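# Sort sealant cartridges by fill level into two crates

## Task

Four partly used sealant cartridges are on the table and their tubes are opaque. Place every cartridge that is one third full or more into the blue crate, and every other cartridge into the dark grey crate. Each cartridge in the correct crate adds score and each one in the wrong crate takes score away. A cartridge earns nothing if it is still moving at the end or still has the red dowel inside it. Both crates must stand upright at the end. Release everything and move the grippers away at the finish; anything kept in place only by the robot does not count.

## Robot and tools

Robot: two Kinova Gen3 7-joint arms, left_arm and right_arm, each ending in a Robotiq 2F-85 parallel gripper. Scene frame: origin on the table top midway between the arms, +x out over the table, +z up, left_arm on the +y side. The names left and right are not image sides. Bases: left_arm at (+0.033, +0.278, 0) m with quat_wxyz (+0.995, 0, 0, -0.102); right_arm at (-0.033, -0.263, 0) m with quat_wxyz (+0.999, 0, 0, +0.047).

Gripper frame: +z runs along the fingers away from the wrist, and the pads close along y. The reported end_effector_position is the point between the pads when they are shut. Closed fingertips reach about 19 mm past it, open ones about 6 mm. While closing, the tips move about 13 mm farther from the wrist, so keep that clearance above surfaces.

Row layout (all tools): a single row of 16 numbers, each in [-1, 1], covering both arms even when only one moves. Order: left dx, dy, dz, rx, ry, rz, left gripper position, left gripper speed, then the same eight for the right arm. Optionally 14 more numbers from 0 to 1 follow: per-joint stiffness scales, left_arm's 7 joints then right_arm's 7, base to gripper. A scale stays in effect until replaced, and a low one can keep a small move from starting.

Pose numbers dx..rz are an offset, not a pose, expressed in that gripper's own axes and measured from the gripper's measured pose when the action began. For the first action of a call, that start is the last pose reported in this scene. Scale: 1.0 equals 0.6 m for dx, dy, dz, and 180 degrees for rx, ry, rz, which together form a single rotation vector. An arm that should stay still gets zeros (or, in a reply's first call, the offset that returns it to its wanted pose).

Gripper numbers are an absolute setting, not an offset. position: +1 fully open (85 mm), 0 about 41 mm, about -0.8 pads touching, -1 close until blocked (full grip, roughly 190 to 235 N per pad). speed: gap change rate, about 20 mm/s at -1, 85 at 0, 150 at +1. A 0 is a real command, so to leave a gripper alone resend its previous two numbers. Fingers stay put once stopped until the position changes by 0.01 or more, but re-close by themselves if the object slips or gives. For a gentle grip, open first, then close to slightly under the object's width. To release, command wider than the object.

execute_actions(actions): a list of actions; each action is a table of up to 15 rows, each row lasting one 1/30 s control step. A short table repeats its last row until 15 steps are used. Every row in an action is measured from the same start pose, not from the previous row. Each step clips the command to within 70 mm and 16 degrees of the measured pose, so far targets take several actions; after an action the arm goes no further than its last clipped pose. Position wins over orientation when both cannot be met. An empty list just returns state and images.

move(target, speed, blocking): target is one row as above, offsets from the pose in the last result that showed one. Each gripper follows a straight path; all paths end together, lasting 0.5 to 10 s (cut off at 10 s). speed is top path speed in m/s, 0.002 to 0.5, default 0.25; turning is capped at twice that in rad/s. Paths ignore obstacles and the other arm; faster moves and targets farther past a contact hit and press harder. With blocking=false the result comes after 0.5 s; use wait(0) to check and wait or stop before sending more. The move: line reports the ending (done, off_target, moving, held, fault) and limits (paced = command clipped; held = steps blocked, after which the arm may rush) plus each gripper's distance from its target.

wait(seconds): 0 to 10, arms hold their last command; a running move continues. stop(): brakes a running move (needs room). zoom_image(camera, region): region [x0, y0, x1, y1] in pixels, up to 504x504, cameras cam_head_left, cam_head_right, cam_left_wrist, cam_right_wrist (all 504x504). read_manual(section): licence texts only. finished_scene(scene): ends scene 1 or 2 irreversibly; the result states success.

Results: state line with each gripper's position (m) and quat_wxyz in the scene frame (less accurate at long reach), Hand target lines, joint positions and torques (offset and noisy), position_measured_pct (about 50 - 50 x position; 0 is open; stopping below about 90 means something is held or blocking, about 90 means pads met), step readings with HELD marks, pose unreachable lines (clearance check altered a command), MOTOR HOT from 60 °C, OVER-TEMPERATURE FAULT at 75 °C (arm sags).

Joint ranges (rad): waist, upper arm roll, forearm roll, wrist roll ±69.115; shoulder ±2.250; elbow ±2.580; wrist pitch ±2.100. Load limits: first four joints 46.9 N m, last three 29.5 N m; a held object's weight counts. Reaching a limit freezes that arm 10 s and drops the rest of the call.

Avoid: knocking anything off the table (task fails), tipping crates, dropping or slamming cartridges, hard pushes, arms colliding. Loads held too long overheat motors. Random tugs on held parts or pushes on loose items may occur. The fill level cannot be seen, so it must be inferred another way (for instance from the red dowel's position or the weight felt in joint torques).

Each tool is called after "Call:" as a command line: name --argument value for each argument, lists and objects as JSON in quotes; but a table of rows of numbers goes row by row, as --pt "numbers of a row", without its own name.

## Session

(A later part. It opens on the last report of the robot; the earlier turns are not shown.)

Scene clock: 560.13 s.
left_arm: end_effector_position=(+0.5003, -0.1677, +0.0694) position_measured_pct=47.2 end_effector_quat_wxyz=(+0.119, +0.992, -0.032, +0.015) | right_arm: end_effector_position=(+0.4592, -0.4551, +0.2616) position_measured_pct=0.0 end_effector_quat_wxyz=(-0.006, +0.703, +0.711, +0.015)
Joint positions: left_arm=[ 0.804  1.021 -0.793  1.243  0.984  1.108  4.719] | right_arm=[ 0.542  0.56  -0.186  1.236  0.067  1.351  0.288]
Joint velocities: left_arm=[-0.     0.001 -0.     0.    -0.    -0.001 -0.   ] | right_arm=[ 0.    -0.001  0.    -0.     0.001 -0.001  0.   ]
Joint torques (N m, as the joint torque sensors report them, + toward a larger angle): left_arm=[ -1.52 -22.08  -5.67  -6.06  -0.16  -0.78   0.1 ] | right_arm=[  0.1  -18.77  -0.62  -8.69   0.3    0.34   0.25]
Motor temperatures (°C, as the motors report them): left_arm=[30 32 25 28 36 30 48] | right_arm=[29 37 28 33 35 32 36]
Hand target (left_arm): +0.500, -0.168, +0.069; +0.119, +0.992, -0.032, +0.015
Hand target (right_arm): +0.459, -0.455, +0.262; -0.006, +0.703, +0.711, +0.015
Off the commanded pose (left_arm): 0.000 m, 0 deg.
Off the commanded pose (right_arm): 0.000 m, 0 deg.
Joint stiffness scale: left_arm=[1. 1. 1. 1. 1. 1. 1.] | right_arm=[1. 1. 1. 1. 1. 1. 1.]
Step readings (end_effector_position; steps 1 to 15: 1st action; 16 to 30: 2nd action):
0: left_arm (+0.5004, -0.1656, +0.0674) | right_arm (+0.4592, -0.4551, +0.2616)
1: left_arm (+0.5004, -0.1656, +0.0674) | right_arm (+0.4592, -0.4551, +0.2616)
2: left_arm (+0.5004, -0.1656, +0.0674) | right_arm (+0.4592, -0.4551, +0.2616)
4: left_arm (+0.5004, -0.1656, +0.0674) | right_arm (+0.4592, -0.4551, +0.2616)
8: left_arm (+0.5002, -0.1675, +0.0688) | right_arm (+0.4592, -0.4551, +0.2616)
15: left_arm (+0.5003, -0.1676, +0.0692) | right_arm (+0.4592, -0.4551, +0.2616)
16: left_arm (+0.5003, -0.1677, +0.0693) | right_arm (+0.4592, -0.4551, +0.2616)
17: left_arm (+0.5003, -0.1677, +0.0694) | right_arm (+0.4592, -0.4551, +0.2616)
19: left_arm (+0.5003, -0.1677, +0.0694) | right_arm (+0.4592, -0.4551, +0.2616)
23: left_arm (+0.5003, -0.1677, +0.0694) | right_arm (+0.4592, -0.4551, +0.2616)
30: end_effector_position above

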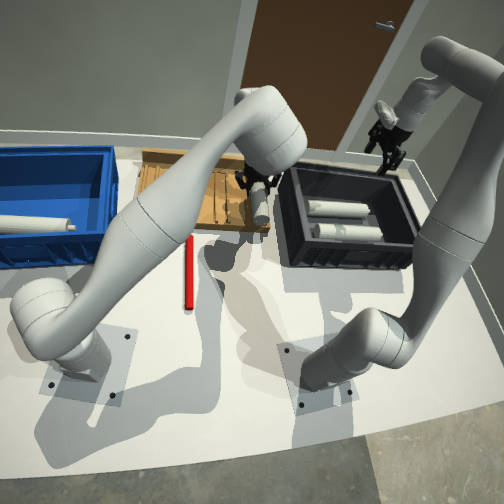

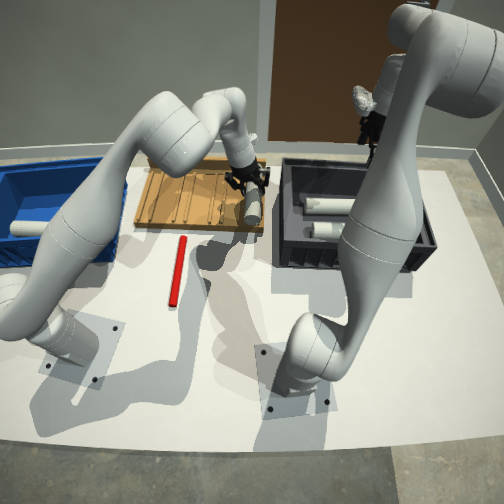

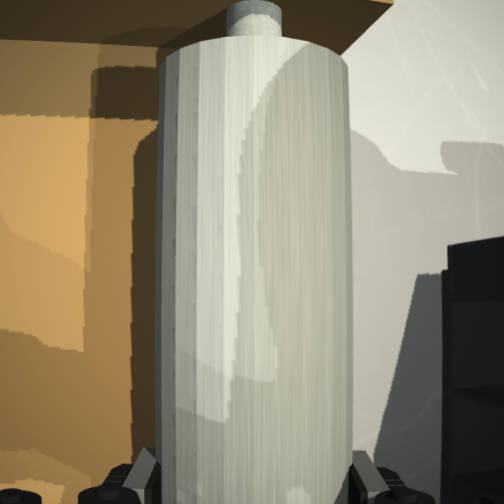

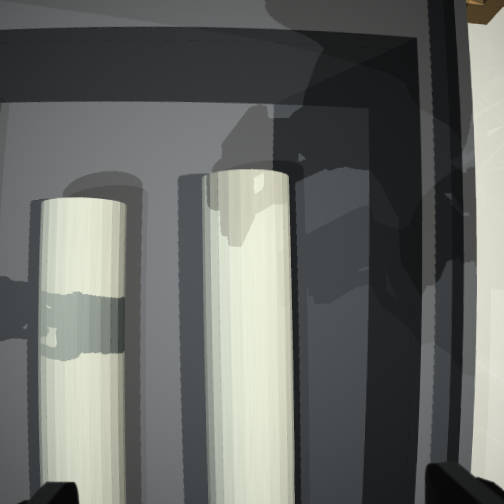

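Call:
move --target '[0,0,-0.317,0.076,0,0,-1,0, 0,0,0,0,0,0,1,0]' --speed 0.2

Call:
move --target '[-0.122,-0.99,0,0,0,0.5,-1,0, 0,0,0,0,0,0,1,0]' --speed 0.3

Scene clock: 573.50 s.
left_arm: end_effector_position=(+0.4938, -0.1264, +0.2515) position_measured_pct=47.2 end_effector_quat_wxyz=(+0.004, +0.999, -0.035, +0.017) | right_arm: end_effector_position=(+0.4592, -0.4551, +0.2616) position_measured_pct=0.0 end_effector_quat_wxyz=(-0.006, +0.703, +0.711, +0.015)
Joint positions: left_arm=[ 0.827  0.887 -0.968  0.879  0.692  1.601  4.984] | right_arm=[ 0.542  0.56  -0.186  1.236  0.067  1.351  0.288]
Joint velocities: left_arm=[-0.002  0.    -0.003 -0.002 -0.     0.003 -0.   ] | right_arm=[-0.     0.     0.     0.001 -0.     0.    -0.   ]
Joint torques (N m, as the joint torque sensors report them, + toward a larger angle): left_arm=[  0.05 -25.77  -5.74  -7.95  -0.12  -0.35   0.02] | right_arm=[  0.4  -19.11  -0.07  -8.45  -0.17  -0.01   0.61]
Motor temperatures (°C, as the motors report them): left_arm=[30 32 25 28 36 30 48] | right_arm=[29 37 28 33 35 32 36]
Hand target (left_arm): +0.496, -0.123, +0.254; +0.001, +0.999, -0.031, +0.019
Hand target (right_arm): +0.459, -0.455, +0.262; -0.006, +0.703, +0.711, +0.015
Off the commanded pose (left_arm): 0.005 m, 1 deg.
Off the commanded pose (right_arm): 0.000 m, 0 deg.
Joint stiffness scale: left_arm=[1. 1. 1. 1. 1. 1. 1.] | right_arm=[1. 1. 1. 1. 1. 1. 1.]
move: off_target (left_arm)

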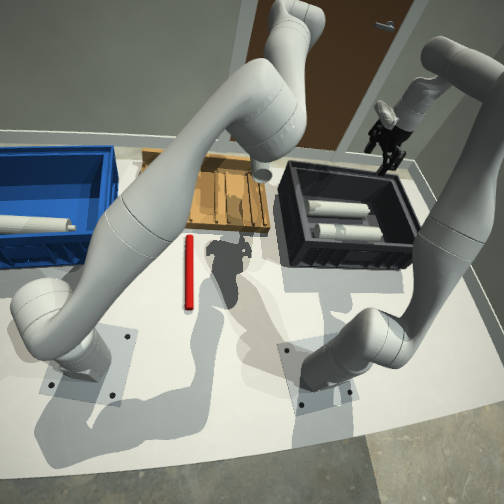

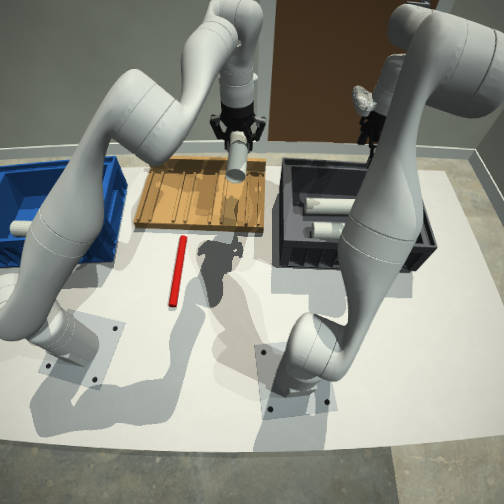

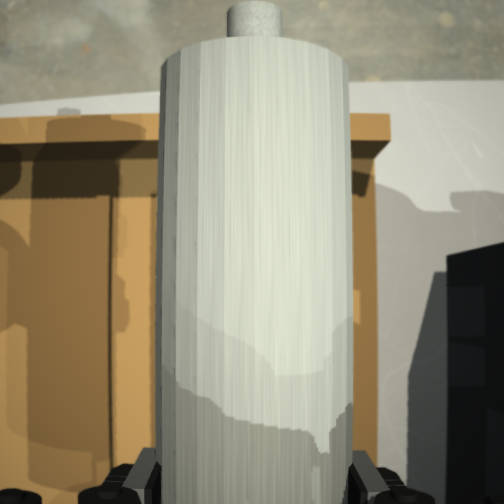

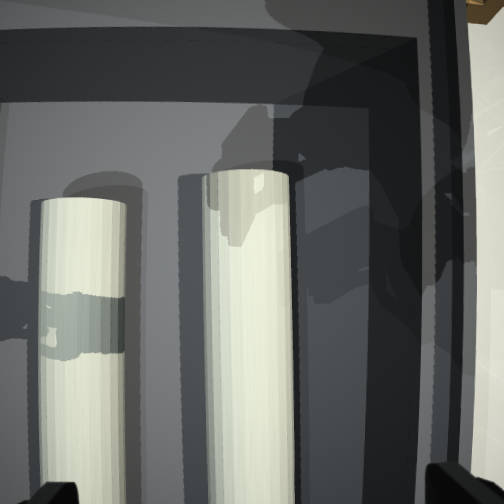

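Scene clock: 576.77 s.
left_arm: end_effector_position=(+0.4616, +0.4728, +0.2475) position_measured_pct=47.2 end_effector_quat_wxyz=(-0.013, +0.684, -0.730, +0.012) | right_arm: end_effector_position=(+0.4592, -0.4551, +0.2616) position_measured_pct=0.0 end_effector_quat_wxyz=(-0.006, +0.703, +0.711, +0.015)
Joint positions: left_arm=[-0.112  0.548 -0.936  1.508  0.477  1.292  2.18 ] | right_arm=[ 0.542  0.56  -0.186  1.236  0.067  1.351  0.288]
Joint velocities: left_arm=[-0.013  0.     0.013 -0.001 -0.     0.001  0.   ] | right_arm=[ 0.001 -0.     0.     0.    -0.     0.     0.001]
Joint torques (N m, as the joint torque sensors report them, + toward a larger angle): left_arm=[ -0.3  -17.89  -4.86  -9.1    0.12   0.14   0.21] | right_arm=[  0.57 -18.92  -0.67  -8.63  -0.06   0.34   0.29]
Motor temperatures (°C, as the motors report them): left_arm=[30 33 25 28 36 30 48] | right_arm=[29 37 28 33 35 32 36]
Hand target (left_arm): +0.464, +0.471, +0.246; -0.011, +0.682, -0.731, +0.015
Hand target (right_arm): +0.459, -0.455, +0.262; -0.006, +0.703, +0.711, +0.015
Off the commanded pose (left_arm): 0.003 m, 1 deg.
Off the commanded pose (right_arm): 0.000 m, 0 deg.
Joint stiffness scale: left_arm=[1. 1. 1. 1. 1. 1. 1.] | right_arm=[1. 1. 1. 1. 1. 1. 1.]
move: done

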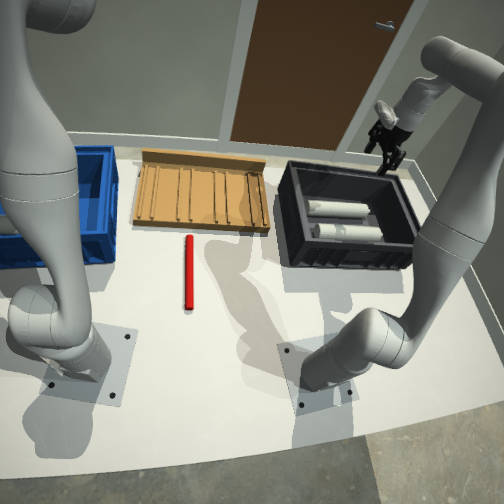

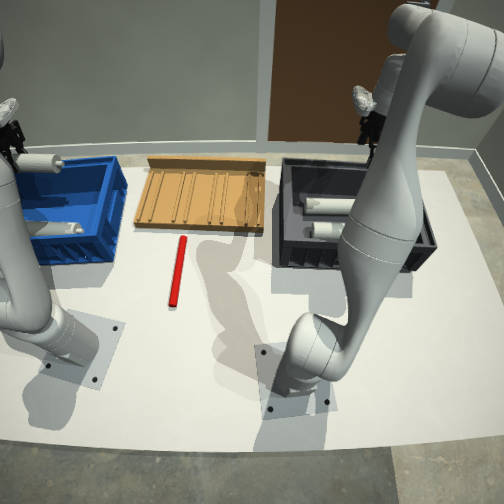

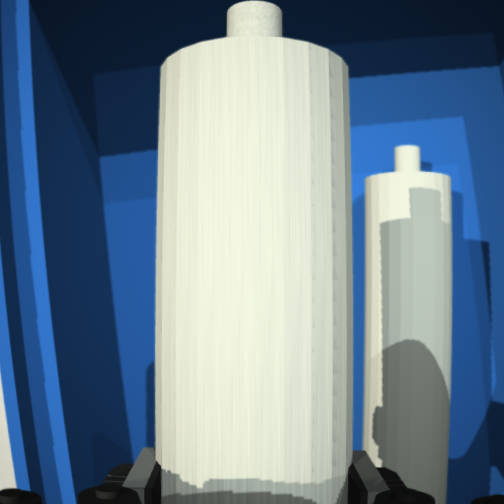

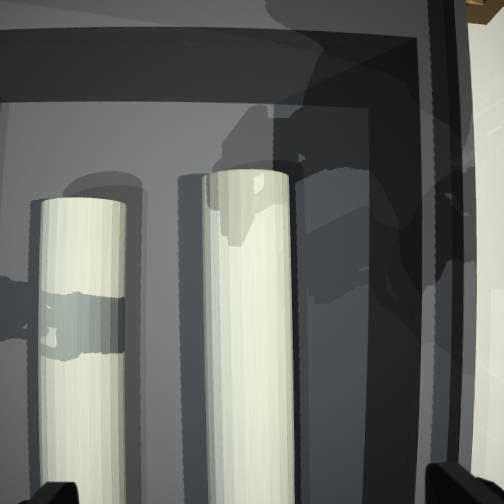

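Call:
move --target '[0,0,0.327,0,0,0,-1,0, 0,0,0,0,0,0,1,0]' --speed 0.2

Call:
execute_actions --actions '[[[0,0,0,0,0,0,0.5,0, 0,0,0,0,0,0,1,0]]]'

Call:
move --target '[0,0,-0.35,0,0,0,0.5,0, 0,0,0,0,0,0,1,0]' --speed 0.25

Scene clock: 585.03 s.
left_arm: end_effector_position=(+0.4685, +0.4742, +0.0548) position_measured_pct=47.2 end_effector_quat_wxyz=(-0.014, +0.683, -0.730, +0.011) | right_arm: end_effector_position=(+0.4592, -0.4551, +0.2616) position_measured_pct=0.0 end_effector_quat_wxyz=(-0.006, +0.703, +0.711, +0.015)
Joint positions: left_arm=[-0.22   0.809 -0.746  1.749  0.737  0.85   1.97 ] | right_arm=[ 0.542  0.56  -0.186  1.236  0.067  1.351  0.288]
Joint velocities: left_arm=[-0.006  0.004  0.007 -0.    -0.    -0.003  0.   ] | right_arm=[0.    0.001 0.    0.    0.001 0.002 0.   ]
Joint torques (N m, as the joint torque sensors report them, + toward a larger angle): left_arm=[ -0.16 -19.82  -4.84  -5.75  -0.17  -0.18   0.24] | right_arm=[  0.08 -18.67  -0.25  -8.17   0.1    0.1    0.38]
Motor temperatures (°C, as the motors report them): left_arm=[30 32 25 28 36 30 48] | right_arm=[29 37 28 33 35 32 36]
Hand target (left_arm): +0.468, +0.473, +0.052; -0.013, +0.684, -0.729, +0.012
Hand target (right_arm): +0.459, -0.455, +0.262; -0.006, +0.703, +0.711, +0.015
Off the commanded pose (left_arm): 0.004 m, 0 deg.
Off the commanded pose (right_arm): 0.000 m, 0 deg.
Joint stiffness scale: left_arm=[1. 1. 1. 1. 1. 1. 1.] | right_arm=[1. 1. 1. 1. 1. 1. 1.]
move: off_target (left_arm)

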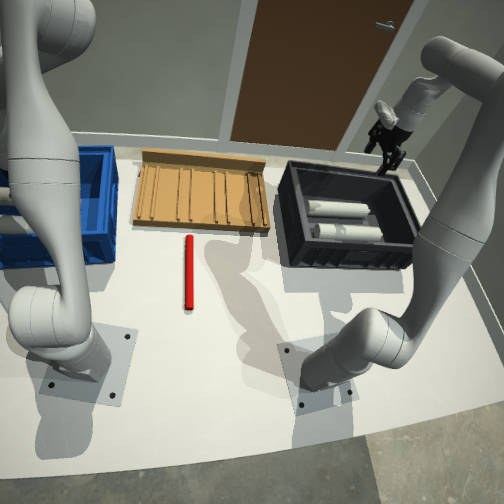

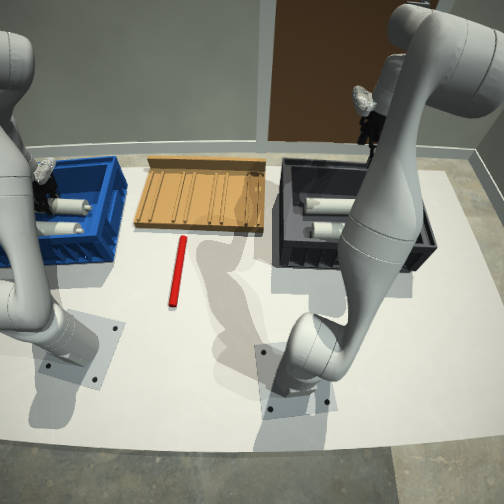

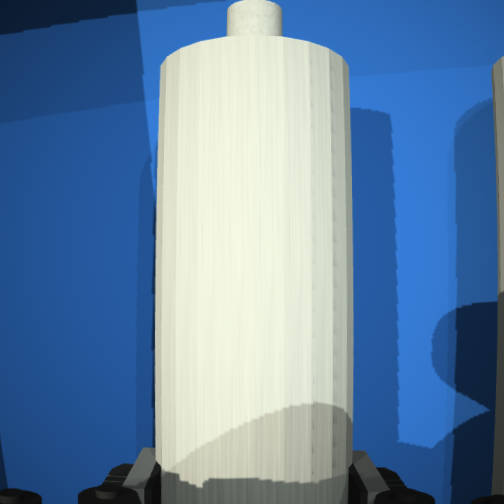

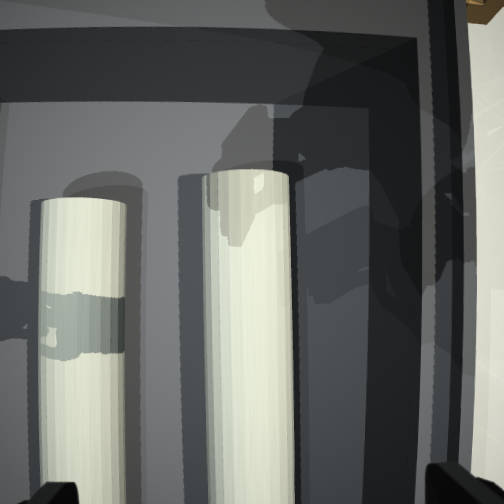

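Scene clock: 585.53 s.
left_arm: end_effector_position=(+0.4685, +0.4742, +0.0548) position_measured_pct=25.0 end_effector_quat_wxyz=(-0.014, +0.683, -0.730, +0.011) | right_arm: end_effector_position=(+0.4592, -0.4551, +0.2616) position_measured_pct=0.0 end_effector_quat_wxyz=(-0.006, +0.703, +0.711, +0.015)
Joint positions: left_arm=[-0.22   0.809 -0.746  1.749  0.737  0.85   1.97 ] | right_arm=[ 0.542  0.56  -0.186  1.236  0.067  1.351  0.288]
Joint velocities: left_arm=[ 0.    -0.    -0.001  0.     0.    -0.     0.001] | right_arm=[-0.     0.001  0.     0.001 -0.    -0.    -0.   ]
Joint torques (N m, as the joint torque sensors report them, + toward a larger angle): left_arm=[ -0.23 -18.81  -4.8   -5.37   0.07   0.    -0.04] | right_arm=[  0.42 -18.62   0.02  -8.69  -0.25   0.06   0.28]
Motor temperatures (°C, as the motors report them): left_arm=[30 32 25 28 36 30 48] | right_arm=[29 37 28 33 35 32 36]
Hand target (left_arm): +0.468, +0.474, +0.055; -0.014, +0.683, -0.730, +0.011
Hand target (right_arm): +0.459, -0.455, +0.262; -0.006, +0.703, +0.711, +0.015
Off the commanded pose (left_arm): 0.000 m, 0 deg.
Off the commanded pose (right_arm): 0.000 m, 0 deg.
Joint stiffness scale: left_arm=[1. 1. 1. 1. 1. 1. 1.] | right_arm=[1. 1. 1. 1. 1. 1. 1.]
Step readings (end_effector_position):
0: left_arm (+0.4685, +0.4742, +0.0548) | right_arm (+0.4592, -0.4551, +0.2616)
1: left_arm (+0.4685, +0.4742, +0.0548) | right_arm (+0.4592, -0.4551, +0.2616)
2: left_arm (+0.4685, +0.4742, +0.0548) | right_arm (+0.4592, -0.4551, +0.2616)
4: left_arm (+0.4685, +0.4742, +0.0548) | right_arm (+0.4592, -0.4551, +0.2616)
8: left_arm (+0.4685, +0.4742, +0.0548) | right_arm (+0.4592, -0.4551, +0.2616)
15: end_effector_position above

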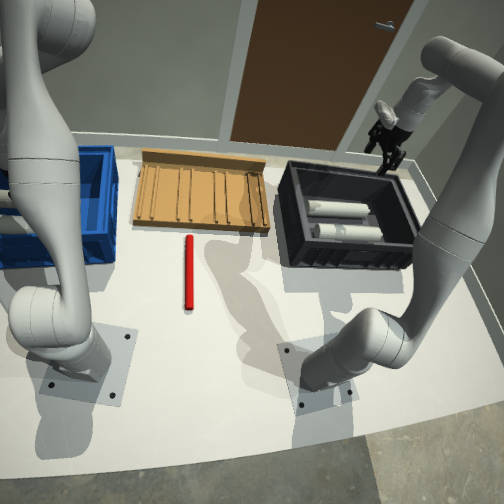

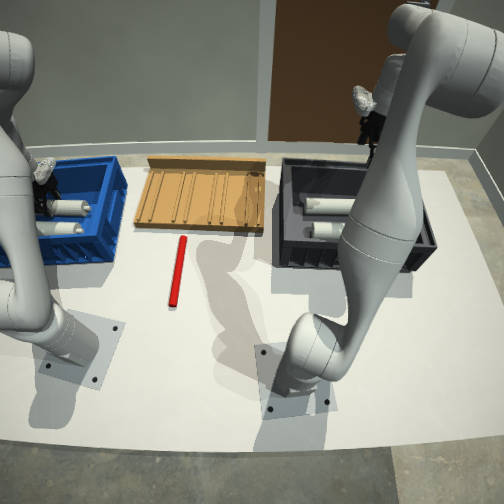

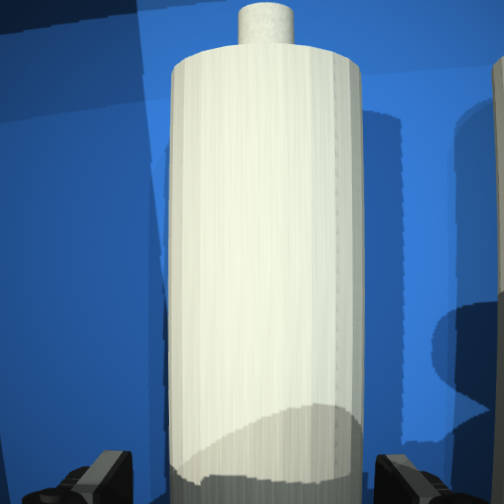

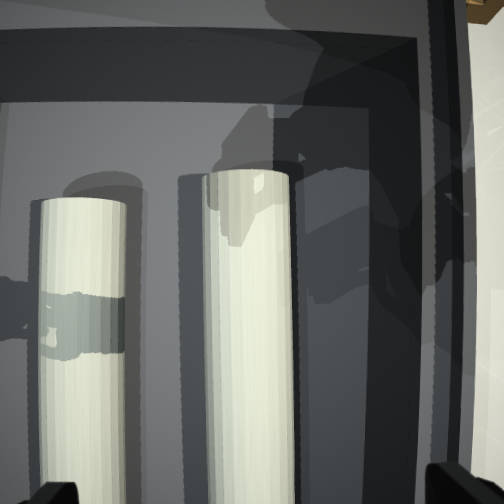

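Scene clock: 586.90 s.
left_arm: end_effector_position=(+0.4631, +0.4714, +0.2613) position_measured_pct=25.0 end_effector_quat_wxyz=(-0.012, +0.682, -0.731, +0.014) | right_arm: end_effector_position=(+0.4592, -0.4551, +0.2616) position_measured_pct=0.0 end_effector_quat_wxyz=(-0.006, +0.703, +0.711, +0.015)
Joint positions: left_arm=[-0.113  0.535 -0.935  1.477  0.465  1.327  2.192] | right_arm=[ 0.542  0.56  -0.186  1.236  0.067  1.351  0.288]
Joint velocities: left_arm=[ 0.003 -0.002 -0.004 -0.002  0.     0.002  0.   ] | right_arm=[ 0.001  0.    -0.     0.001 -0.     0.    -0.001]
Joint torques (N m, as the joint torque sensors report them, + toward a larger angle): left_arm=[  0.04 -16.4   -3.97  -8.04  -0.14   0.02   0.19] | right_arm=[  0.07 -18.8   -0.21  -8.5   -0.11   0.24  -0.1 ]
Motor temperatures (°C, as the motors report them): left_arm=[30 32 25 28 36 30 48] | right_arm=[29 37 28 33 35 32 36]
Hand target (left_arm): +0.461, +0.473, +0.264; -0.014, +0.683, -0.730, +0.011
Hand target (right_arm): +0.459, -0.455, +0.262; -0.006, +0.703, +0.711, +0.015
Off the commanded pose (left_arm): 0.004 m, 0 deg.
Off the commanded pose (right_arm): 0.000 m, 0 deg.
Joint stiffness scale: left_arm=[1. 1. 1. 1. 1. 1. 1.] | right_arm=[1. 1. 1. 1. 1. 1. 1.]
move: off_target (left_arm)

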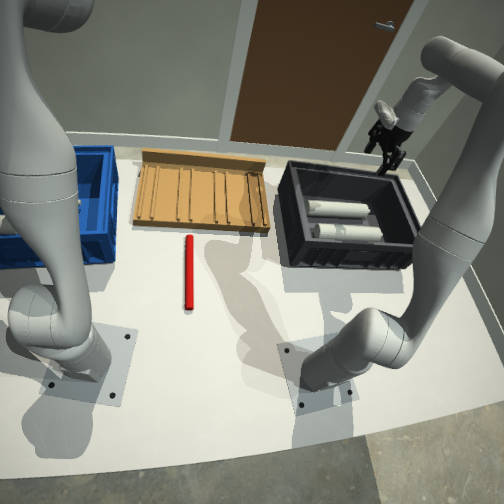

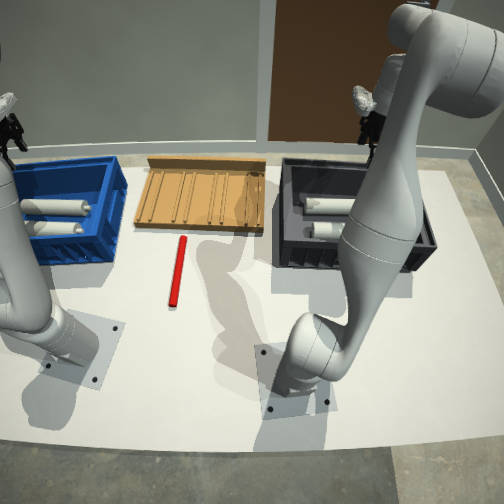

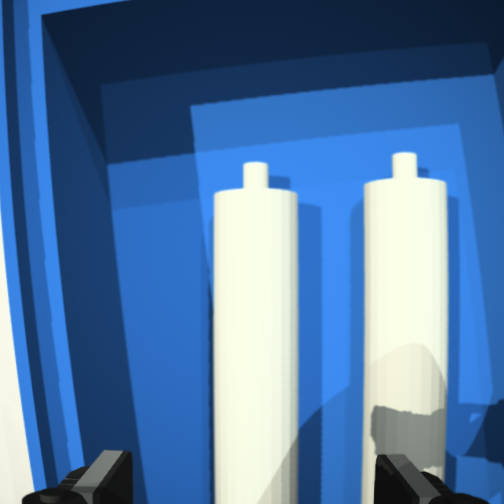

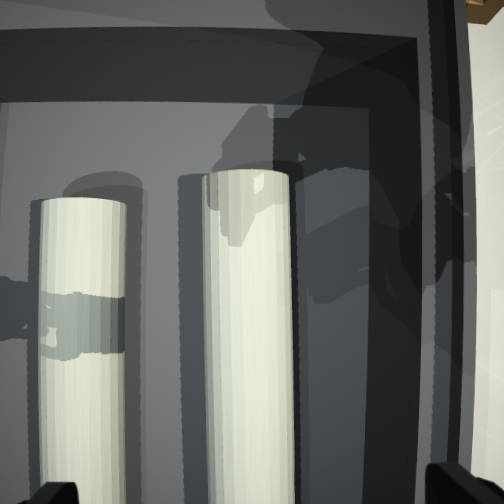

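Call:
finished_scene --scene 1

The scene is finished: the task was done.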